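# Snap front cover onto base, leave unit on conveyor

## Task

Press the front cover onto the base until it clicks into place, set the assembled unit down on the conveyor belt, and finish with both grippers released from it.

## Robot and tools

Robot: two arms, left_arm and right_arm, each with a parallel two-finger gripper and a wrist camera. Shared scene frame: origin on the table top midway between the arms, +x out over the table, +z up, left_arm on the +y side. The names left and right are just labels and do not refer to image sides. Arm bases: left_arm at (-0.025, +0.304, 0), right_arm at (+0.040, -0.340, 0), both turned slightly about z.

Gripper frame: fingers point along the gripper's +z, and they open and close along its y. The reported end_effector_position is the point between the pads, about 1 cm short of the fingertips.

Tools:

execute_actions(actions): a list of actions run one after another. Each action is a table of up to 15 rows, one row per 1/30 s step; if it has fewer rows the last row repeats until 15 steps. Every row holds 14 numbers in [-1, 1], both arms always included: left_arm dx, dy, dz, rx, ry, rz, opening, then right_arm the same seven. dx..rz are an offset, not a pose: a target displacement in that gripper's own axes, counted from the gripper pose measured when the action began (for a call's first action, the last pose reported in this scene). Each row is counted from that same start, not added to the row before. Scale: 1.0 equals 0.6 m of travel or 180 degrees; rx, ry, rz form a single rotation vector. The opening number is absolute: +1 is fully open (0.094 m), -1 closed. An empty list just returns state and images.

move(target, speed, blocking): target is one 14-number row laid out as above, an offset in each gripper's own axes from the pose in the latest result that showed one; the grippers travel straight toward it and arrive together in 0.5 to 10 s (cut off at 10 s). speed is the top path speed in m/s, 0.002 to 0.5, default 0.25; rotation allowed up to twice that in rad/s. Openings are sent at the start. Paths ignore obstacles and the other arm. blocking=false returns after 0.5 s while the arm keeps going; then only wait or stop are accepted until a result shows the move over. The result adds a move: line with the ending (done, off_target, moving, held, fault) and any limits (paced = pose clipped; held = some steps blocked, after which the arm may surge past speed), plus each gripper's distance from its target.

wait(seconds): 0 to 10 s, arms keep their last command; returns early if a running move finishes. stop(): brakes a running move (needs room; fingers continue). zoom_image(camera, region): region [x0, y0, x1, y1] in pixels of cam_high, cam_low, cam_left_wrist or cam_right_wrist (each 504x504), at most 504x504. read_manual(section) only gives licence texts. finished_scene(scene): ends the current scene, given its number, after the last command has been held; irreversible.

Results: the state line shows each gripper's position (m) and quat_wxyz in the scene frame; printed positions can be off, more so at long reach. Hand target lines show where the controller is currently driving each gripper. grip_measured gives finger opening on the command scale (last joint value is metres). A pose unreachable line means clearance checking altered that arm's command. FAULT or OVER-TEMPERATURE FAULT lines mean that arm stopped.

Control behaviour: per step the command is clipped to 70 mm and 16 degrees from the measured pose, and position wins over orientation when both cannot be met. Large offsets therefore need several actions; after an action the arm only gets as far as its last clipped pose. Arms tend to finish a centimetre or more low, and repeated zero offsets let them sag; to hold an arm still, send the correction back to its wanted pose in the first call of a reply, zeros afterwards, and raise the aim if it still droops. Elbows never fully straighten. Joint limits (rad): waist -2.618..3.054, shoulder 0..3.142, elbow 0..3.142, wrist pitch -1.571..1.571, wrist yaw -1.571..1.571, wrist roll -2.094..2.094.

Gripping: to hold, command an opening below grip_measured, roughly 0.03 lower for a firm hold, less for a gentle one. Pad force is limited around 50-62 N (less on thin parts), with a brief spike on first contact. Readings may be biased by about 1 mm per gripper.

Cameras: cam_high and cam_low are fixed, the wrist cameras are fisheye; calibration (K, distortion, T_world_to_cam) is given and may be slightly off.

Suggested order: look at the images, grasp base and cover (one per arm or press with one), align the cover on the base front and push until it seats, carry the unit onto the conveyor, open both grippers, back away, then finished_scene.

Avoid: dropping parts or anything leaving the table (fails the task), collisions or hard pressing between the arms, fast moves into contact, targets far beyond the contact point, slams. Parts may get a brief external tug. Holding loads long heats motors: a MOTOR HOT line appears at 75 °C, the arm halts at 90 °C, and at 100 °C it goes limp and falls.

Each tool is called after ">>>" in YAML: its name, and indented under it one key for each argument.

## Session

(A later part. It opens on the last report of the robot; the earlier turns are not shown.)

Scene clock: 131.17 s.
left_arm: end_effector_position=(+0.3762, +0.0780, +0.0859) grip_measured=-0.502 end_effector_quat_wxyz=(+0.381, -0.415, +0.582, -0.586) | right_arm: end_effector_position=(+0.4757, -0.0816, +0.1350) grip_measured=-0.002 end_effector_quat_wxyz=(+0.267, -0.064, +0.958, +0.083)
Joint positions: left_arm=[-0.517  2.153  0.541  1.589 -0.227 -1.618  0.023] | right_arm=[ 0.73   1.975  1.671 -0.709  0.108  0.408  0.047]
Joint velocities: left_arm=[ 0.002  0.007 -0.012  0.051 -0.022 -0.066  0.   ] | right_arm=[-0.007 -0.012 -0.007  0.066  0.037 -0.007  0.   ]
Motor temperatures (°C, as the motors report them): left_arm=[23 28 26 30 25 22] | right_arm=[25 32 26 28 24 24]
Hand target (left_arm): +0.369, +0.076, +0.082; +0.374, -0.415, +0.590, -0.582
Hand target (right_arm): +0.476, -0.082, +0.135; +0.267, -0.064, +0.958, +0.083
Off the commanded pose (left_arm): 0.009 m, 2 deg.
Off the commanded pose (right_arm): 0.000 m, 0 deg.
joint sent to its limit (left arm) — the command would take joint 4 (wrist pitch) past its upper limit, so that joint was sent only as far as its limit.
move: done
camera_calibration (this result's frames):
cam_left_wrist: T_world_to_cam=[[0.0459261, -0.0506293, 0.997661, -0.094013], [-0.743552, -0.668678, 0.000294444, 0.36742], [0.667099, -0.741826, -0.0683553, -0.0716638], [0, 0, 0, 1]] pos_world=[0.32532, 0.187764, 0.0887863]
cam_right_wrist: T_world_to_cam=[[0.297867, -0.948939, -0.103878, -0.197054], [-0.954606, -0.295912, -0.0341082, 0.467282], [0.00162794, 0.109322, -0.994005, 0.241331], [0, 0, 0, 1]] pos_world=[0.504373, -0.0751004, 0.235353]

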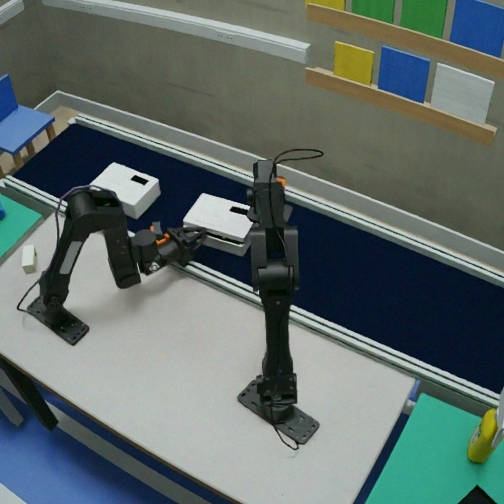

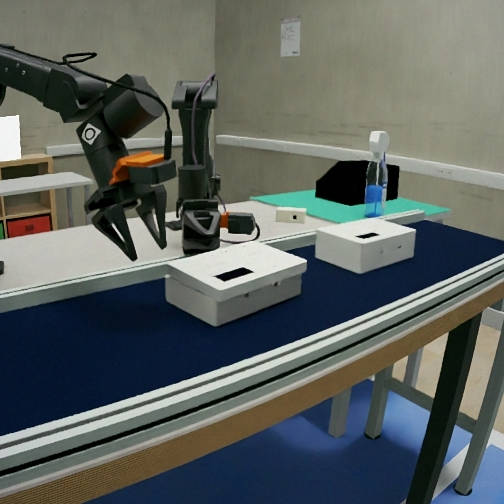

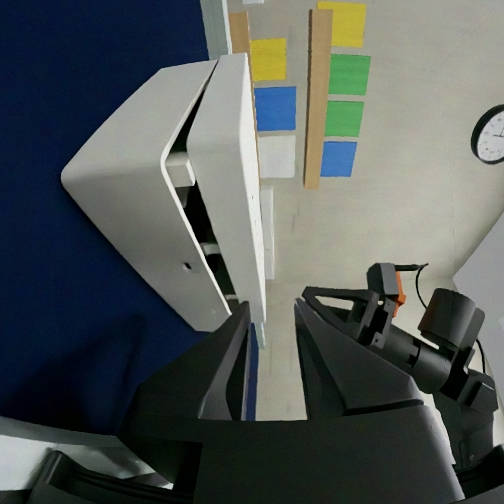

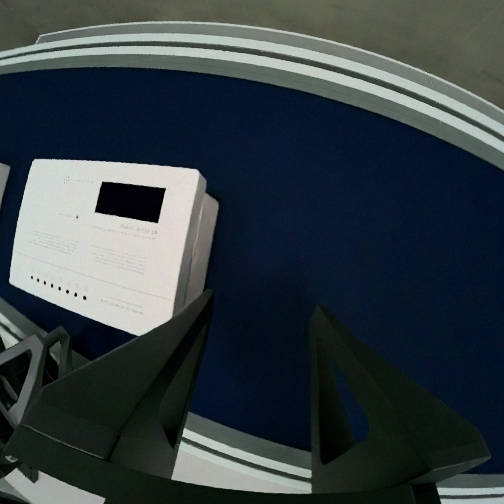

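>>> move:
  target: [0,0.012,0.03,0,0,0,-0.5, 0,0,0,0,0,0,0]
  speed: 0.04

Scene clock: 132.87 s.
left_arm: end_effector_position=(+0.3872, +0.0704, +0.0878) grip_measured=-0.502 end_effector_quat_wxyz=(+0.384, -0.412, +0.575, -0.593) | right_arm: end_effector_position=(+0.4757, -0.0816, +0.1350) grip_measured=-0.002 end_effector_quat_wxyz=(+0.267, -0.064, +0.958, +0.083)
Joint positions: left_arm=[-0.517  2.187  0.599  1.589 -0.227 -1.618  0.023] | right_arm=[ 0.73   1.975  1.671 -0.709  0.108  0.408  0.047]
Joint velocities: left_arm=[-0.007 -0.017 -0.002 -0.037  0.066  0.022  0.001] | right_arm=[ 0.007  0.002  0.002 -0.066  0.037 -0.007  0.   ]
Motor temperatures (°C, as the motors report them): left_arm=[23 28 26 30 25 22] | right_arm=[25 32 26 28 24 24]
Hand target (left_arm): +0.392, +0.072, +0.078; +0.381, -0.415, +0.582, -0.585
Hand target (right_arm): +0.476, -0.082, +0.135; +0.267, -0.064, +0.958, +0.083
Off the commanded pose (left_arm): 0.011 m, 1 deg.
Off the commanded pose (right_arm): 0.000 m, 0 deg.
move: off_target (left_arm)
camera_calibration (this result's frames):
cam_left_wrist: T_world_to_cam=[[0.0264596, -0.0372648, 0.998955, -0.0903184], [-0.743503, -0.668711, -0.00525209, 0.371031], [0.668208, -0.742588, -0.0454004, -0.0869143], [0, 0, 0, 1]] pos_world=[0.33633, 0.180206, 0.0882268]
cam_right_wrist: T_world_to_cam=[[0.297867, -0.948939, -0.103878, -0.197054], [-0.954606, -0.295912, -0.0341082, 0.467282], [0.00162794, 0.109322, -0.994005, 0.241331], [0, 0, 0, 1]] pos_world=[0.504373, -0.0751004, 0.235353]

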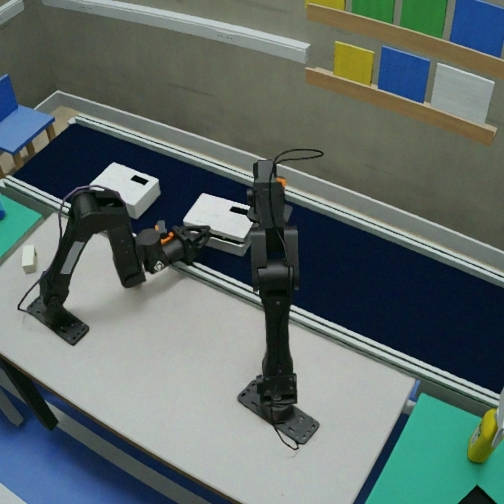

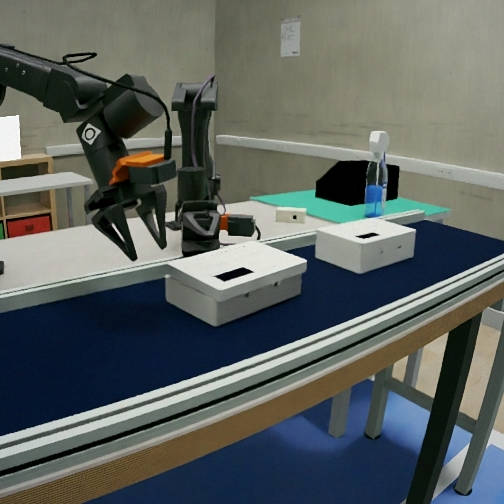

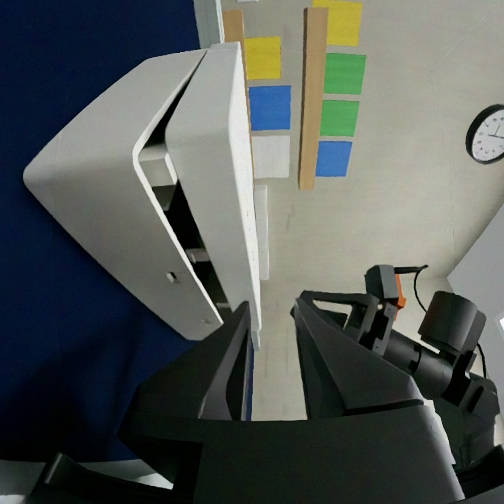

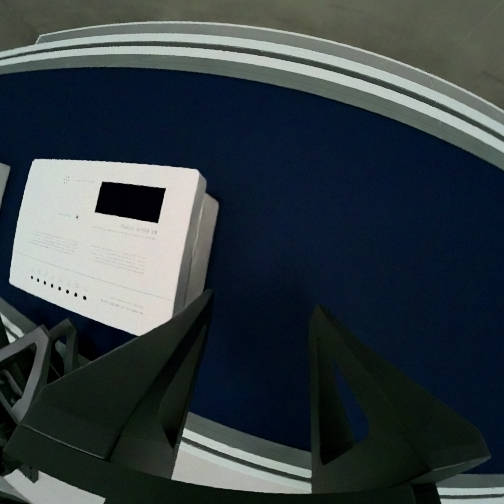

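>>> move:
  target: [0,0.005,0.0,0,0,0,-0.15, 0,0,0,0,0,0,0]
  speed: 0.04

>>> move:
  target: [0,0.0,0.04,0,0,0,-0.15, 0,0,0,0,0,0,0]
  speed: 0.03

Scene clock: 134.50 s.
left_arm: end_effector_position=(+0.3872, +0.0704, +0.0878) grip_measured=-0.153 end_effector_quat_wxyz=(+0.384, -0.412, +0.575, -0.593) | right_arm: end_effector_position=(+0.4757, -0.0816, +0.1350) grip_measured=-0.002 end_effector_quat_wxyz=(+0.267, -0.064, +0.958, +0.083)
Joint positions: left_arm=[-0.517  2.187  0.599  1.589 -0.227 -1.618  0.04 ] | right_arm=[ 0.73   1.975  1.671 -0.709  0.108  0.408  0.047]
Joint velocities: left_arm=[ 0.002  0.007  0.002  0.022 -0.007 -0.037  0.   ] | right_arm=[-0.002 -0.007  0.002  0.022 -0.022 -0.022 -0.001]
Motor temperatures (°C, as the motors report them): left_arm=[23 28 26 30 25 22] | right_arm=[25 31 26 29 24 24]
Hand target (left_arm): +0.387, +0.070, +0.085; +0.383, -0.414, +0.577, -0.591
Hand target (right_arm): +0.476, -0.082, +0.135; +0.267, -0.064, +0.958, +0.083
Off the commanded pose (left_arm): 0.003 m, 0 deg.
Off the commanded pose (right_arm): 0.000 m, 0 deg.
joint sent to its limit (left arm) — the command would take joint 4 (wrist pitch) past its upper limit, so that joint was sent only as far as its limit.
move: done
camera_calibration (this result's frames):
cam_left_wrist: T_world_to_cam=[[0.0264596, -0.0372648, 0.998955, -0.0903184], [-0.743503, -0.668711, -0.00525209, 0.371031], [0.668208, -0.742588, -0.0454004, -0.0869143], [0, 0, 0, 1]] pos_world=[0.33633, 0.180206, 0.0882268]
cam_right_wrist: T_world_to_cam=[[0.297867, -0.948939, -0.103878, -0.197054], [-0.954606, -0.295912, -0.0341082, 0.467282], [0.00162794, 0.109322, -0.994005, 0.241331], [0, 0, 0, 1]] pos_world=[0.504373, -0.0751004, 0.235353]

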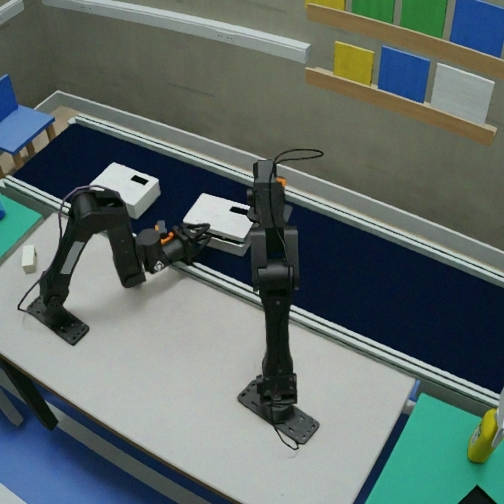

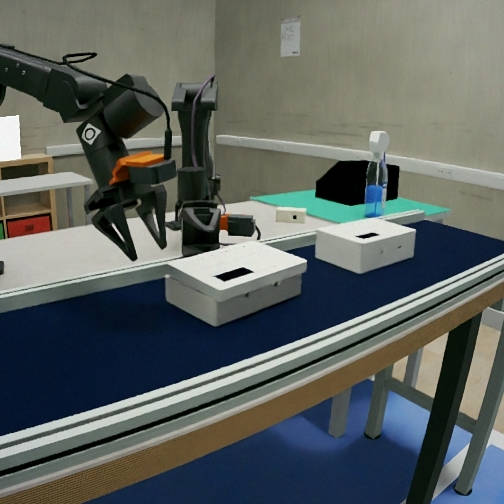

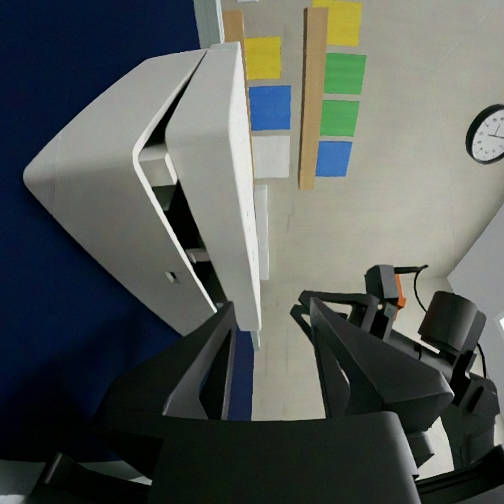

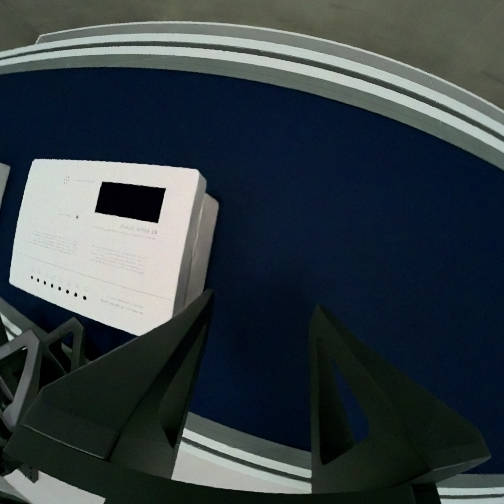

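Scene clock: 135.60 s.
left_arm: end_effector_position=(+0.4032, +0.0613, +0.0945) grip_measured=-0.153 end_effector_quat_wxyz=(+0.386, -0.409, +0.568, -0.601) | right_arm: end_effector_position=(+0.4757, -0.0816, +0.1350) grip_measured=-0.002 end_effector_quat_wxyz=(+0.267, -0.064, +0.958, +0.083)
Joint positions: left_arm=[-0.511  2.203  0.676  1.548 -0.22  -1.621  0.04 ] | right_arm=[ 0.73   1.975  1.671 -0.709  0.108  0.408  0.047]
Joint velocities: left_arm=[-0.022 -0.007  0.002  0.007  0.007 -0.007  0.   ] | right_arm=[ 0.012 -0.007  0.002  0.022 -0.022  0.022  0.001]
Motor temperatures (°C, as the motors report them): left_arm=[23 28 26 30 25 22] | right_arm=[25 31 26 29 24 24]
Hand target (left_arm): +0.409, +0.062, +0.088; +0.384, -0.412, +0.575, -0.594
Hand target (right_arm): +0.476, -0.082, +0.135; +0.267, -0.064, +0.958, +0.083
Off the commanded pose (left_arm): 0.009 m, 1 deg.
Off the commanded pose (right_arm): 0.000 m, 0 deg.
move: done
camera_calibration (this result's frames):
cam_left_wrist: T_world_to_cam=[[0.0095738, -0.0231935, 0.999685, -0.0918755], [-0.744424, -0.667655, -0.0083609, 0.377474], [0.667639, -0.744109, -0.0236578, -0.1058], [0, 0, 0, 1]] pos_world=[0.352516, 0.171165, 0.0924997]
cam_right_wrist: T_world_to_cam=[[0.297867, -0.948939, -0.103878, -0.197054], [-0.954606, -0.295912, -0.0341082, 0.467282], [0.00162794, 0.109322, -0.994005, 0.241331], [0, 0, 0, 1]] pos_world=[0.504373, -0.0751004, 0.235353]

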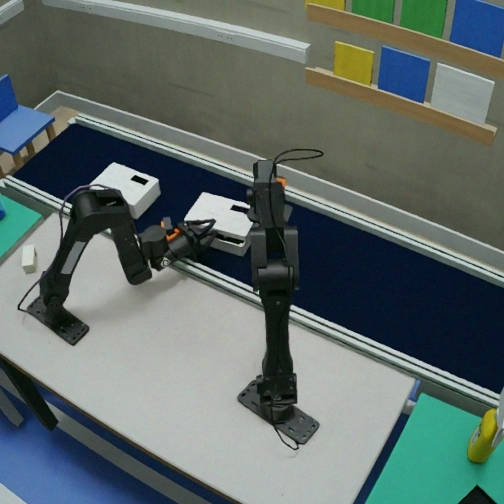

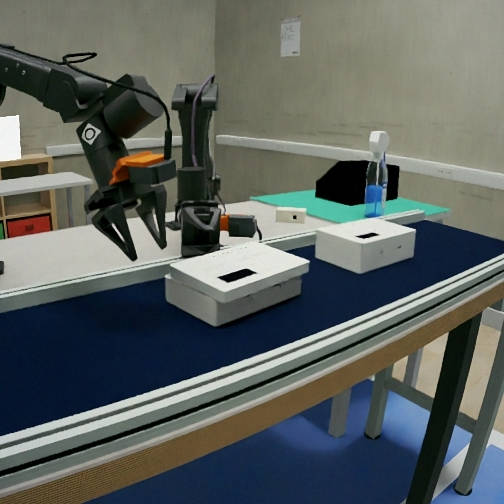

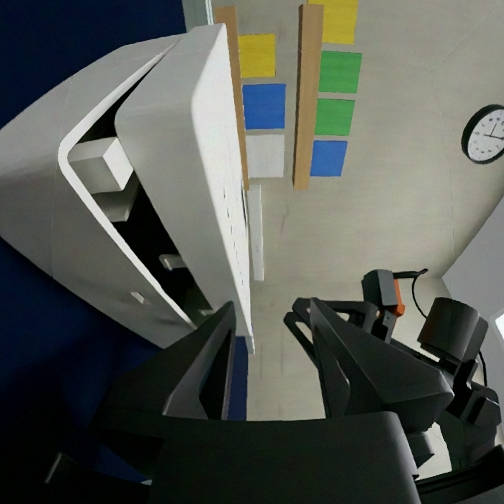

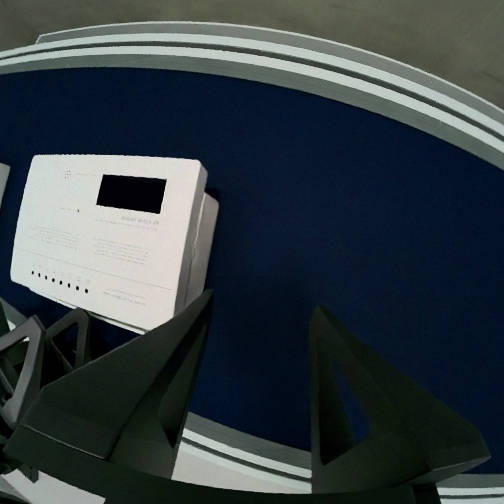

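>>> move:
  target: [0,0.0,0.0,0,0,0,0.17, 0,0,0,0,0,0,0]
  speed: 0.03

>>> zoom_image:
  camera: "cam_left_wrist"
  region: [80, 130, 300, 370]

Scene clock: 136.47 s.
left_arm: end_effector_position=(+0.4032, +0.0613, +0.0942) grip_measured=+0.167 end_effector_quat_wxyz=(+0.385, -0.410, +0.568, -0.601) | right_arm: end_effector_position=(+0.4757, -0.0816, +0.1350) grip_measured=-0.002 end_effector_quat_wxyz=(+0.267, -0.064, +0.958, +0.083)
Joint positions: left_arm=[-0.511  2.203  0.676  1.547 -0.22  -1.622  0.055] | right_arm=[ 0.73   1.975  1.671 -0.709  0.108  0.408  0.047]
Joint velocities: left_arm=[ 0.012 -0.002 -0.017 -0.007  0.037  0.066  0.   ] | right_arm=[-0.002 -0.002  0.002 -0.007 -0.007 -0.022 -0.001]
Motor temperatures (°C, as the motors report them): left_arm=[23 28 26 30 25 22] | right_arm=[25 31 26 29 24 24]
Hand target (left_arm): +0.403, +0.061, +0.095; +0.386, -0.409, +0.568, -0.601
Hand target (right_arm): +0.476, -0.082, +0.135; +0.267, -0.064, +0.958, +0.083
Off the commanded pose (left_arm): 0.000 m, 0 deg.
Off the commanded pose (right_arm): 0.000 m, 0 deg.
move: done
camera_calibration (this result's frames):
cam_left_wrist: T_world_to_cam=[[0.0115351, -0.0222767, 0.999685, -0.0923502], [-0.744463, -0.667634, -0.00628714, 0.377292], [0.667564, -0.744157, -0.0242854, -0.105723], [0, 0, 0, 1]] pos_world=[0.352522, 0.171161, 0.0921257]
cam_right_wrist: T_world_to_cam=[[0.297867, -0.948939, -0.103878, -0.197054], [-0.954606, -0.295912, -0.0341082, 0.467282], [0.00162794, 0.109322, -0.994005, 0.241331], [0, 0, 0, 1]] pos_world=[0.504373, -0.0751004, 0.235353]

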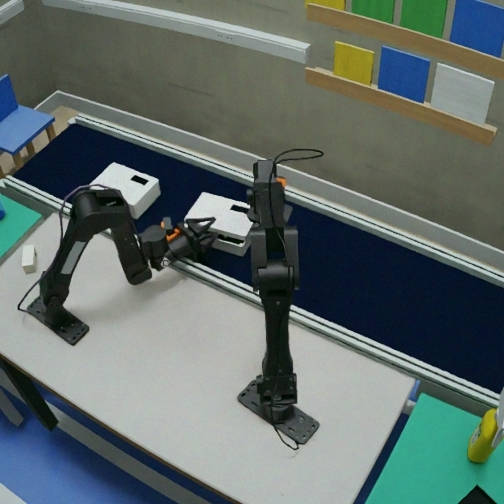

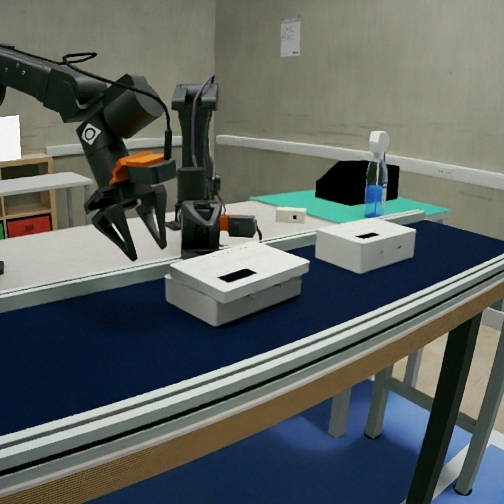

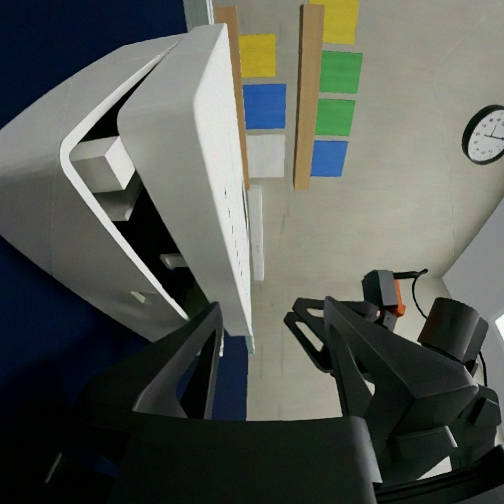

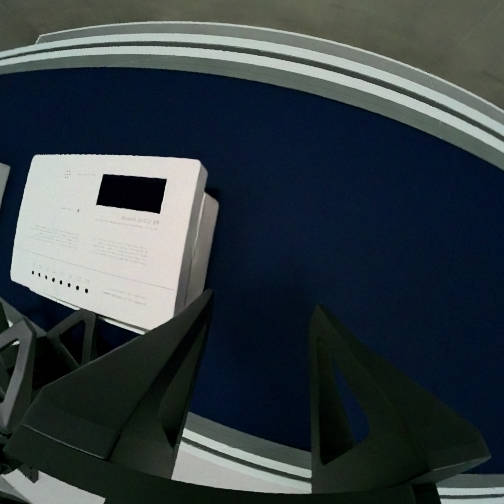

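Region (80, 130, 300, 370) of cam_left_wrist's 504x504 image, scaled by 2.100, with more detail than that image has; it fills the left 462 columns of this view, and the rest is white.

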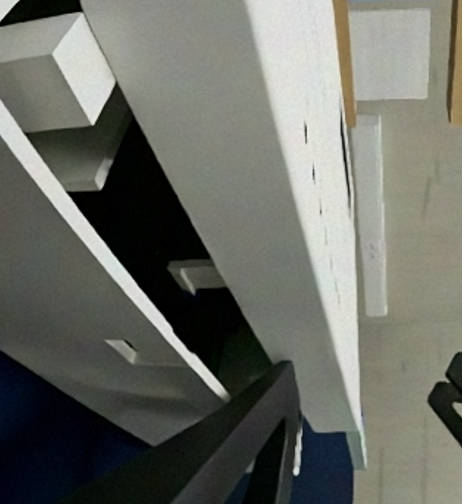

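>>> move:
  target: [0,0.012,0.035,0,0,0,0.25, 0,0,0,0,0,0,0]
  speed: 0.02

Scene clock: 138.00 s.
left_arm: end_effector_position=(+0.4159, +0.0521, +0.0980) grip_measured=+0.247 end_effector_quat_wxyz=(-0.387, +0.405, -0.557, +0.612) | right_arm: end_effector_position=(+0.4757, -0.0816, +0.1350) grip_measured=-0.002 end_effector_quat_wxyz=(+0.267, -0.064, +0.958, +0.083)
Joint positions: left_arm=[-0.511  2.242  0.746  1.547 -0.217 -1.625  0.059] | right_arm=[ 0.73   1.975  1.671 -0.709  0.108  0.408  0.047]
Joint velocities: left_arm=[ 0.002 -0.002 -0.022 -0.022  0.051 -0.081  0.001] | right_arm=[ 0.017 -0.002 -0.012 -0.007 -0.007 -0.081  0.002]
Motor temperatures (°C, as the motors report them): left_arm=[23 28 26 30 25 22] | right_arm=[25 31 26 29 24 24]
Hand target (left_arm): +0.422, +0.054, +0.087; +0.385, -0.410, +0.568, -0.601
Hand target (right_arm): +0.476, -0.082, +0.135; +0.267, -0.064, +0.958, +0.083
Off the commanded pose (left_arm): 0.013 m, 2 deg.
Off the commanded pose (right_arm): 0.000 m, 0 deg.
move: off_target (left_arm)
camera_calibration (this result's frames):
cam_left_wrist: T_world_to_cam=[[-0.0139234, -0.00246684, 0.9999, -0.0870261], [-0.746316, -0.665483, -0.0120341, 0.3818], [0.665446, -0.746409, 0.00742473, -0.123049], [0, 0, 0, 1]] pos_world=[0.365614, 0.162022, 0.0925256]
cam_right_wrist: T_world_to_cam=[[0.297867, -0.948939, -0.103878, -0.197054], [-0.954606, -0.295912, -0.0341082, 0.467282], [0.00162794, 0.109322, -0.994005, 0.241331], [0, 0, 0, 1]] pos_world=[0.504373, -0.0751004, 0.235353]

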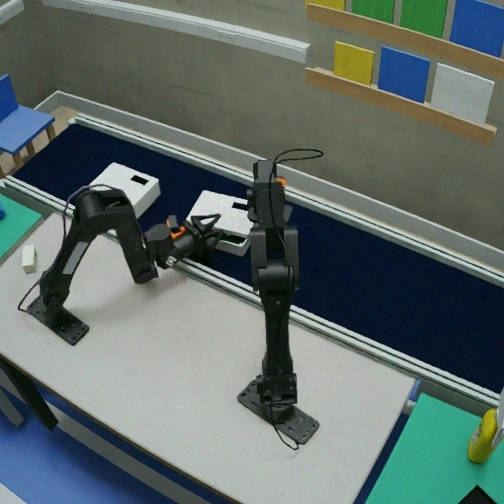

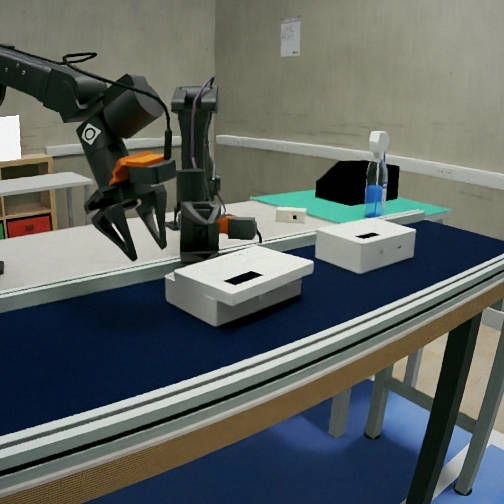

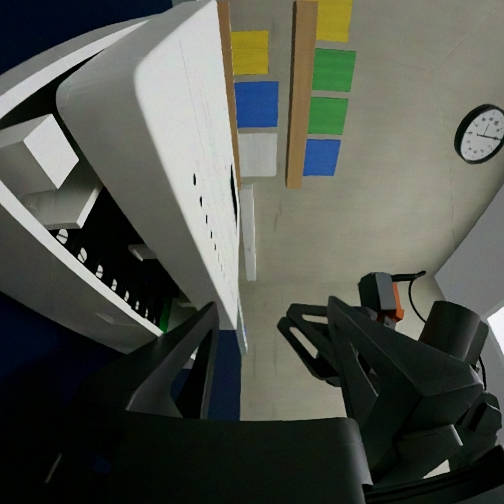

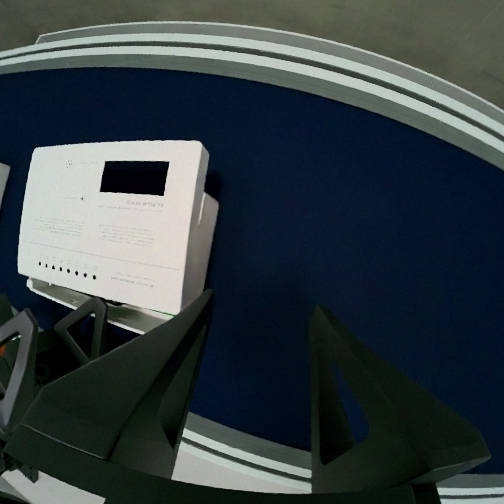

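>>> move:
  target: [0,-0.005,0.0,-0.22,0,0,-0.15, 0,0,0,0,0,0,0]
  speed: 0.1

Scene clock: 143.00 s.
left_arm: end_effector_position=(+0.4134, +0.0486, +0.0905) grip_measured=-0.148 end_effector_quat_wxyz=(+0.224, -0.514, +0.733, -0.385) | right_arm: end_effector_position=(+0.4757, -0.0816, +0.1350) grip_measured=-0.002 end_effector_quat_wxyz=(+0.267, -0.064, +0.958, +0.083)
Joint positions: left_arm=[-0.481  1.859  1.072  0.135 -0.107 -1.736  0.04 ] | right_arm=[ 0.73   1.975  1.671 -0.709  0.108  0.408  0.047]
Joint velocities: left_arm=[ 0.017 -0.002 -0.017 -0.066 -0.007 -0.022 -0.001] | right_arm=[-0.022  0.002  0.017 -0.007 -0.007  0.022 -0.   ]
Motor temperatures (°C, as the motors report them): left_arm=[23 28 26 30 25 22] | right_arm=[25 31 26 29 24 24]
Hand target (left_arm): +0.418, +0.051, +0.101; +0.225, -0.516, +0.730, -0.388
Hand target (right_arm): +0.476, -0.082, +0.135; +0.267, -0.064, +0.958, +0.083
Off the commanded pose (left_arm): 0.011 m, 0 deg.
Off the commanded pose (right_arm): 0.000 m, 0 deg.
move: off_target (left_arm)
camera_calibration (this result's frames):
cam_left_wrist: T_world_to_cam=[[0.579341, -0.254624, 0.774294, -0.292174], [-0.683683, -0.669015, 0.291541, 0.324303], [0.443781, -0.698273, -0.56167, 0.0168928], [0, 0, 0, 1]] pos_world=[0.383492, 0.154365, 0.141169]
cam_right_wrist: T_world_to_cam=[[0.297867, -0.948939, -0.103878, -0.197054], [-0.954606, -0.295912, -0.0341082, 0.467282], [0.00162794, 0.109322, -0.994005, 0.241331], [0, 0, 0, 1]] pos_world=[0.504373, -0.0751004, 0.235353]

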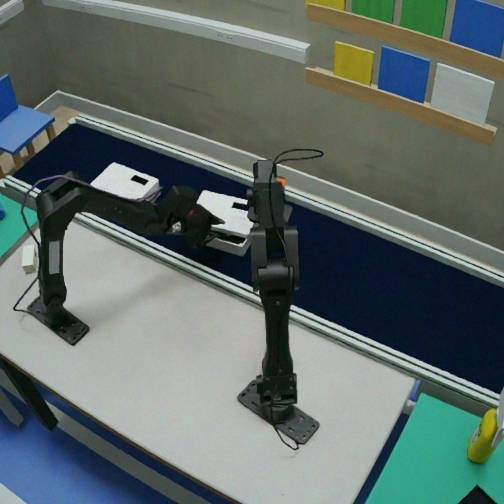

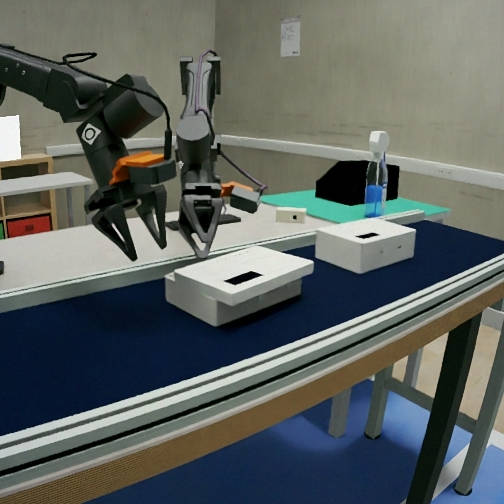

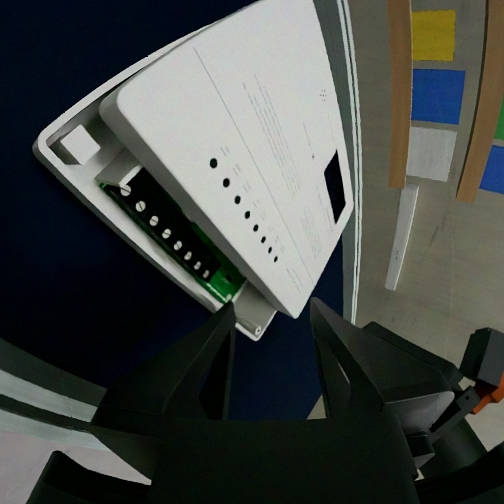

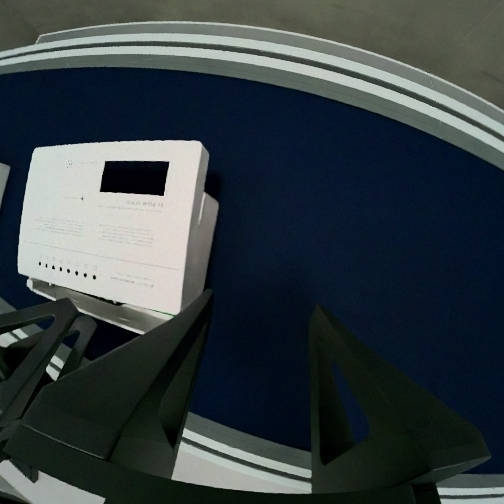

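>>> move:
  target: [0,-0.015,0.035,0,0,0,-0.15, 0,0,0,0,0,0,0]
  speed: 0.03

Scene clock: 144.30 s.
left_arm: end_effector_position=(+0.4269, +0.0396, +0.0815) grip_measured=-0.148 end_effector_quat_wxyz=(+0.222, -0.514, +0.735, -0.382) | right_arm: end_effector_position=(+0.4757, -0.0816, +0.1350) grip_measured=-0.002 end_effector_quat_wxyz=(+0.267, -0.064, +0.958, +0.083)
Joint positions: left_arm=[-0.481  1.931  1.138  0.135 -0.105 -1.736  0.04 ] | right_arm=[ 0.73   1.975  1.671 -0.709  0.108  0.408  0.047]
Joint velocities: left_arm=[ 0.002  0.002  0.007 -0.037 -0.022  0.022 -0.   ] | right_arm=[-0.012  0.002  0.007  0.037  0.007 -0.066  0.001]
Motor temperatures (°C, as the motors report them): left_arm=[23 28 26 30 25 22] | right_arm=[25 31 26 29 24 24]
Hand target (left_arm): +0.434, +0.040, +0.085; +0.224, -0.514, +0.733, -0.385
Hand target (right_arm): +0.476, -0.082, +0.135; +0.267, -0.064, +0.958, +0.083
Off the commanded pose (left_arm): 0.008 m, 0 deg.
Off the commanded pose (right_arm): 0.000 m, 0 deg.
move: done
camera_calibration (this result's frames):
cam_left_wrist: T_world_to_cam=[[0.584157, -0.257748, 0.769628, -0.296857], [-0.682721, -0.668833, 0.294202, 0.329538], [0.438923, -0.697301, -0.566673, 0.001957], [0, 0, 0, 1]] pos_world=[0.397534, 0.145256, 0.132628]
cam_right_wrist: T_world_to_cam=[[0.297867, -0.948939, -0.103878, -0.197054], [-0.954606, -0.295912, -0.0341082, 0.467282], [0.00162794, 0.109322, -0.994005, 0.241331], [0, 0, 0, 1]] pos_world=[0.504373, -0.0751004, 0.235353]

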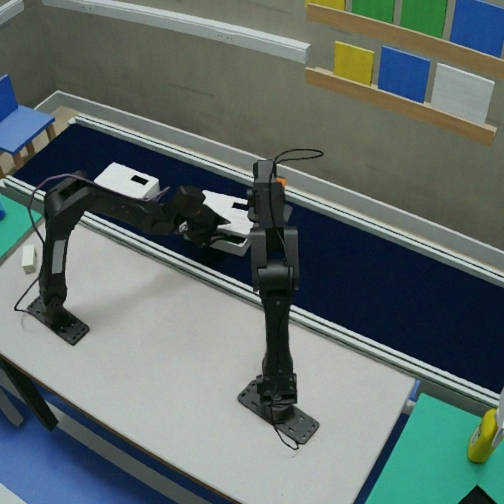

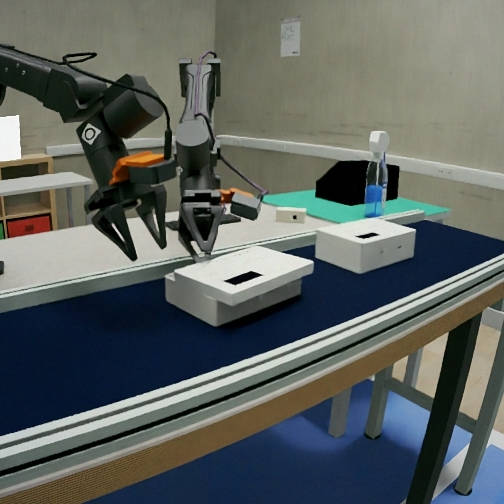

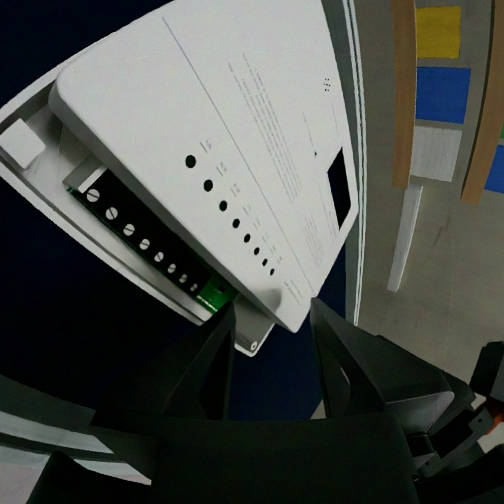

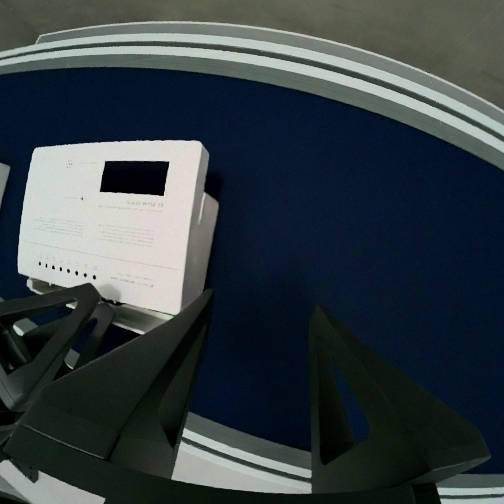

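>>> move:
  target: [-0.035,0.012,0.008,0,0,0,-0.15, 0,0,0,0,0,0,0]
  speed: 0.03

Scene clock: 145.47 s.
left_arm: end_effector_position=(+0.4332, +0.0532, +0.0783) grip_measured=-0.148 end_effector_quat_wxyz=(+0.220, -0.516, +0.731, -0.388) | right_arm: end_effector_position=(+0.4757, -0.0816, +0.1350) grip_measured=-0.002 end_effector_quat_wxyz=(+0.267, -0.064, +0.958, +0.083)
Joint positions: left_arm=[-0.44   1.931  1.115  0.169 -0.067 -1.721  0.04 ] | right_arm=[ 0.73   1.975  1.671 -0.709  0.108  0.408  0.047]
Joint velocities: left_arm=[ 0.002  0.007  0.002 -0.022 -0.051 -0.066  0.   ] | right_arm=[ 0.012  0.002 -0.007  0.022 -0.007 -0.007 -0.   ]
Motor temperatures (°C, as the motors report them): left_arm=[23 28 26 30 25 22] | right_arm=[25 31 26 29 24 24]
Hand target (left_arm): +0.434, +0.059, +0.072; +0.222, -0.514, +0.735, -0.382
Hand target (right_arm): +0.476, -0.082, +0.135; +0.267, -0.064, +0.958, +0.083
Off the commanded pose (left_arm): 0.009 m, 1 deg.
Off the commanded pose (right_arm): 0.000 m, 0 deg.
move: done
camera_calibration (this result's frames):
cam_left_wrist: T_world_to_cam=[[0.583129, -0.244942, 0.774573, -0.295142], [-0.681557, -0.666368, 0.302379, 0.342594], [0.442086, -0.704242, -0.555521, 0.00504611], [0, 0, 0, 1]] pos_world=[0.403373, 0.159555, 0.127819]
cam_right_wrist: T_world_to_cam=[[0.297867, -0.948939, -0.103878, -0.197054], [-0.954606, -0.295912, -0.0341082, 0.467282], [0.00162794, 0.109322, -0.994005, 0.241331], [0, 0, 0, 1]] pos_world=[0.504373, -0.0751004, 0.235353]

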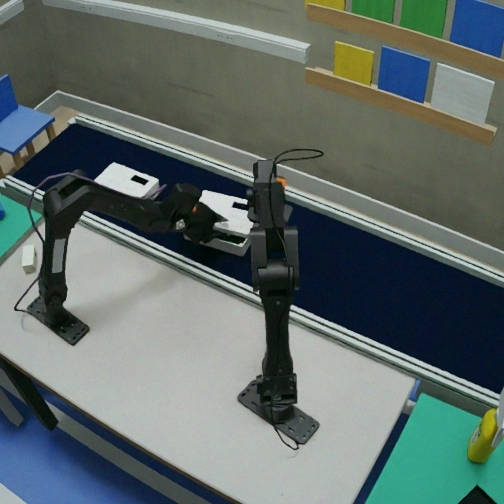

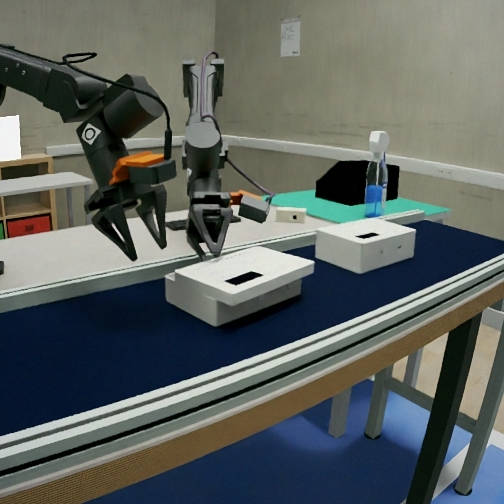

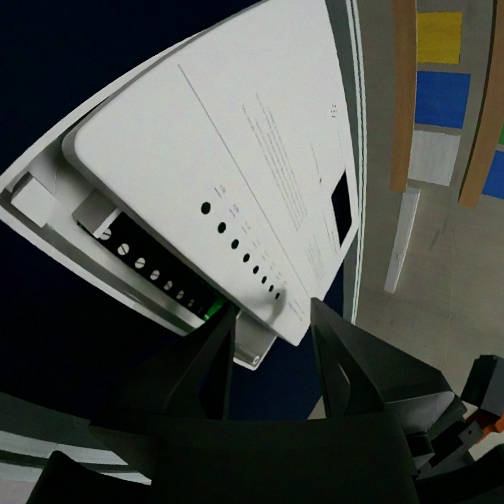

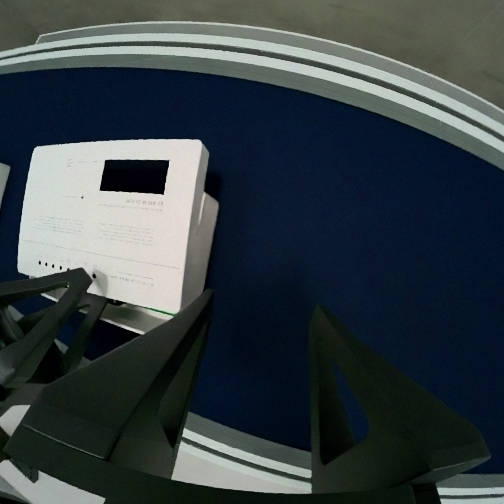

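>>> move:
  target: [-0.005,0.03,0.018,0,0,0,-0.15, 0,0,0,0,0,0,0]
  speed: 0.03

Scene clock: 146.60 s.
left_arm: end_effector_position=(+0.4346, +0.0522, +0.0690) grip_measured=-0.148 end_effector_quat_wxyz=(+0.224, -0.513, +0.727, -0.397) | right_arm: end_effector_position=(+0.4757, -0.0816, +0.1350) grip_measured=-0.002 end_effector_quat_wxyz=(+0.267, -0.064, +0.958, +0.083)
Joint positions: left_arm=[-0.44   1.957  1.085  0.247 -0.067 -1.721  0.04 ] | right_arm=[ 0.73   1.975  1.671 -0.709  0.108  0.408  0.047]
Joint velocities: left_arm=[-0.007  0.002 -0.017  0.081 -0.022 -0.051  0.   ] | right_arm=[-0.002 -0.012  0.007 -0.037 -0.022 -0.007 -0.   ]
Motor temperatures (°C, as the motors report them): left_arm=[23 28 26 30 25 22] | right_arm=[25 31 26 29 24 24]
Hand target (left_arm): +0.431, +0.056, +0.058; +0.220, -0.516, +0.731, -0.388
Hand target (right_arm): +0.476, -0.082, +0.135; +0.267, -0.064, +0.958, +0.083
Off the commanded pose (left_arm): 0.013 m, 1 deg.
Off the commanded pose (right_arm): 0.000 m, 0 deg.
move: off_target (left_arm)
camera_calibration (this result's frames):
cam_left_wrist: T_world_to_cam=[[0.567363, -0.236716, 0.788711, -0.283579], [-0.688205, -0.662253, 0.296302, 0.348802], [0.452187, -0.710905, -0.538647, -0.00661679], [0, 0, 0, 1]] pos_world=[0.403932, 0.159164, 0.116747]
cam_right_wrist: T_world_to_cam=[[0.297867, -0.948939, -0.103878, -0.197054], [-0.954606, -0.295912, -0.0341082, 0.467282], [0.00162794, 0.109322, -0.994005, 0.241331], [0, 0, 0, 1]] pos_world=[0.504373, -0.0751004, 0.235353]

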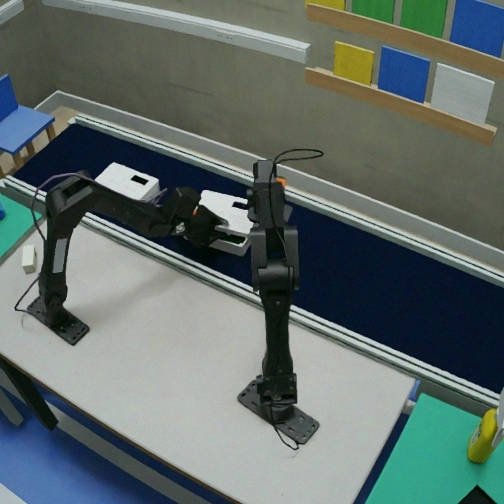

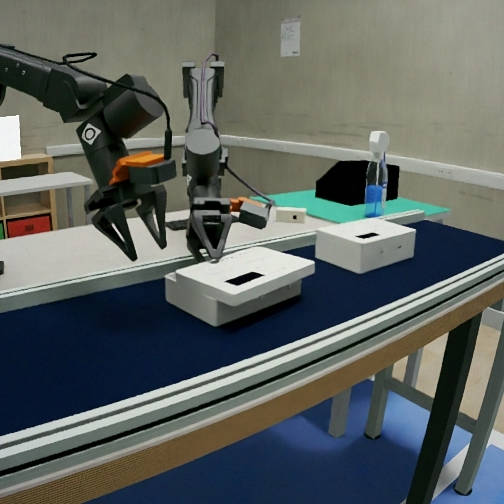

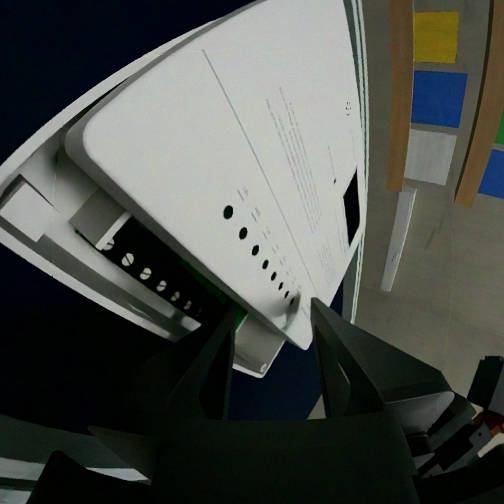

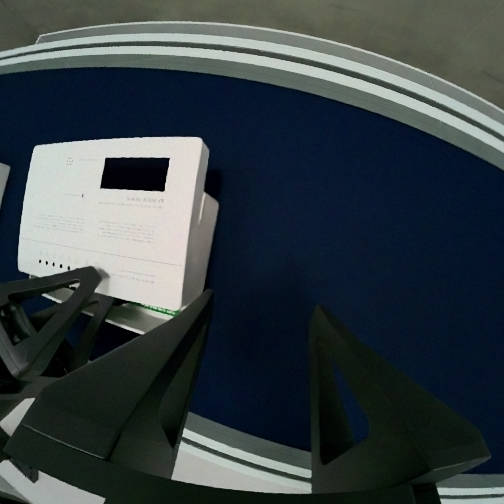

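>>> move:
  target: [-0.005,-0.008,0.028,0,0,0,-0.15, 0,0,0,0,0,0,0]
  speed: 0.03

Scene clock: 147.53 s.
left_arm: end_effector_position=(+0.4451, +0.0461, +0.0649) grip_measured=-0.148 end_effector_quat_wxyz=(+0.225, -0.513, +0.726, -0.400) | right_arm: end_effector_position=(+0.4757, -0.0816, +0.1350) grip_measured=-0.002 end_effector_quat_wxyz=(+0.267, -0.064, +0.958, +0.083)
Joint positions: left_arm=[-0.44   2.004  1.131  0.255 -0.066 -1.721  0.04 ] | right_arm=[ 0.73   1.975  1.671 -0.709  0.108  0.408  0.047]
Joint velocities: left_arm=[-0.012  0.012 -0.002  0.022  0.037 -0.051  0.   ] | right_arm=[-0.022 -0.002 -0.007 -0.037  0.022 -0.051 -0.   ]
Motor temperatures (°C, as the motors report them): left_arm=[23 28 26 30 25 22] | right_arm=[25 31 26 29 24 24]
Hand target (left_arm): +0.451, +0.049, +0.062; +0.224, -0.513, +0.727, -0.397
Hand target (right_arm): +0.476, -0.082, +0.135; +0.267, -0.064, +0.958, +0.083
Off the commanded pose (left_arm): 0.006 m, 0 deg.
Off the commanded pose (right_arm): 0.000 m, 0 deg.
move: done
camera_calibration (this result's frames):
cam_left_wrist: T_world_to_cam=[[0.563202, -0.234321, 0.7924, -0.286185], [-0.689939, -0.661078, 0.29489, 0.353988], [0.454739, -0.71279, -0.533988, -0.0193252], [0, 0, 0, 1]] pos_world=[0.414198, 0.15318, 0.112066]
cam_right_wrist: T_world_to_cam=[[0.297867, -0.948939, -0.103878, -0.197054], [-0.954606, -0.295912, -0.0341082, 0.467282], [0.00162794, 0.109322, -0.994005, 0.241331], [0, 0, 0, 1]] pos_world=[0.504373, -0.0751004, 0.235353]

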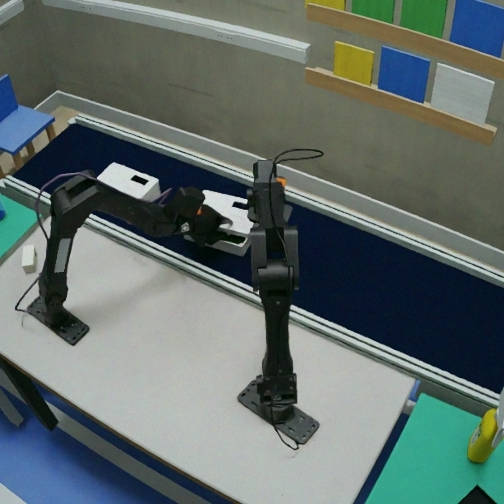

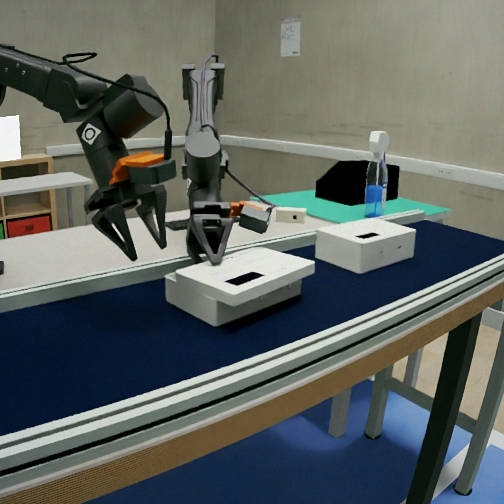

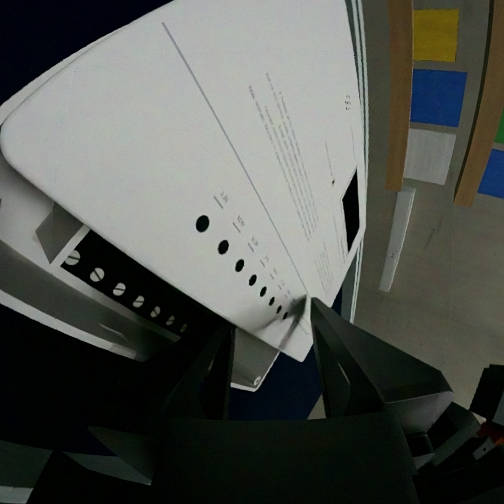

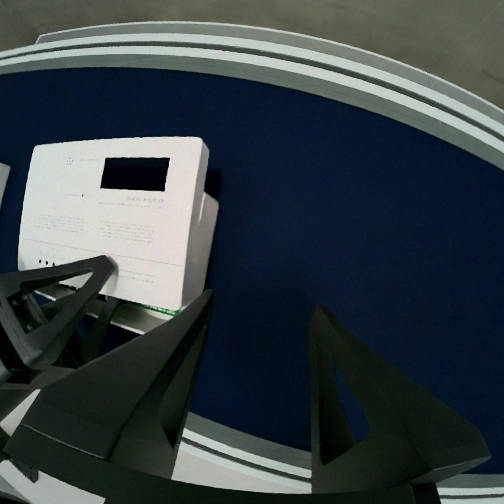

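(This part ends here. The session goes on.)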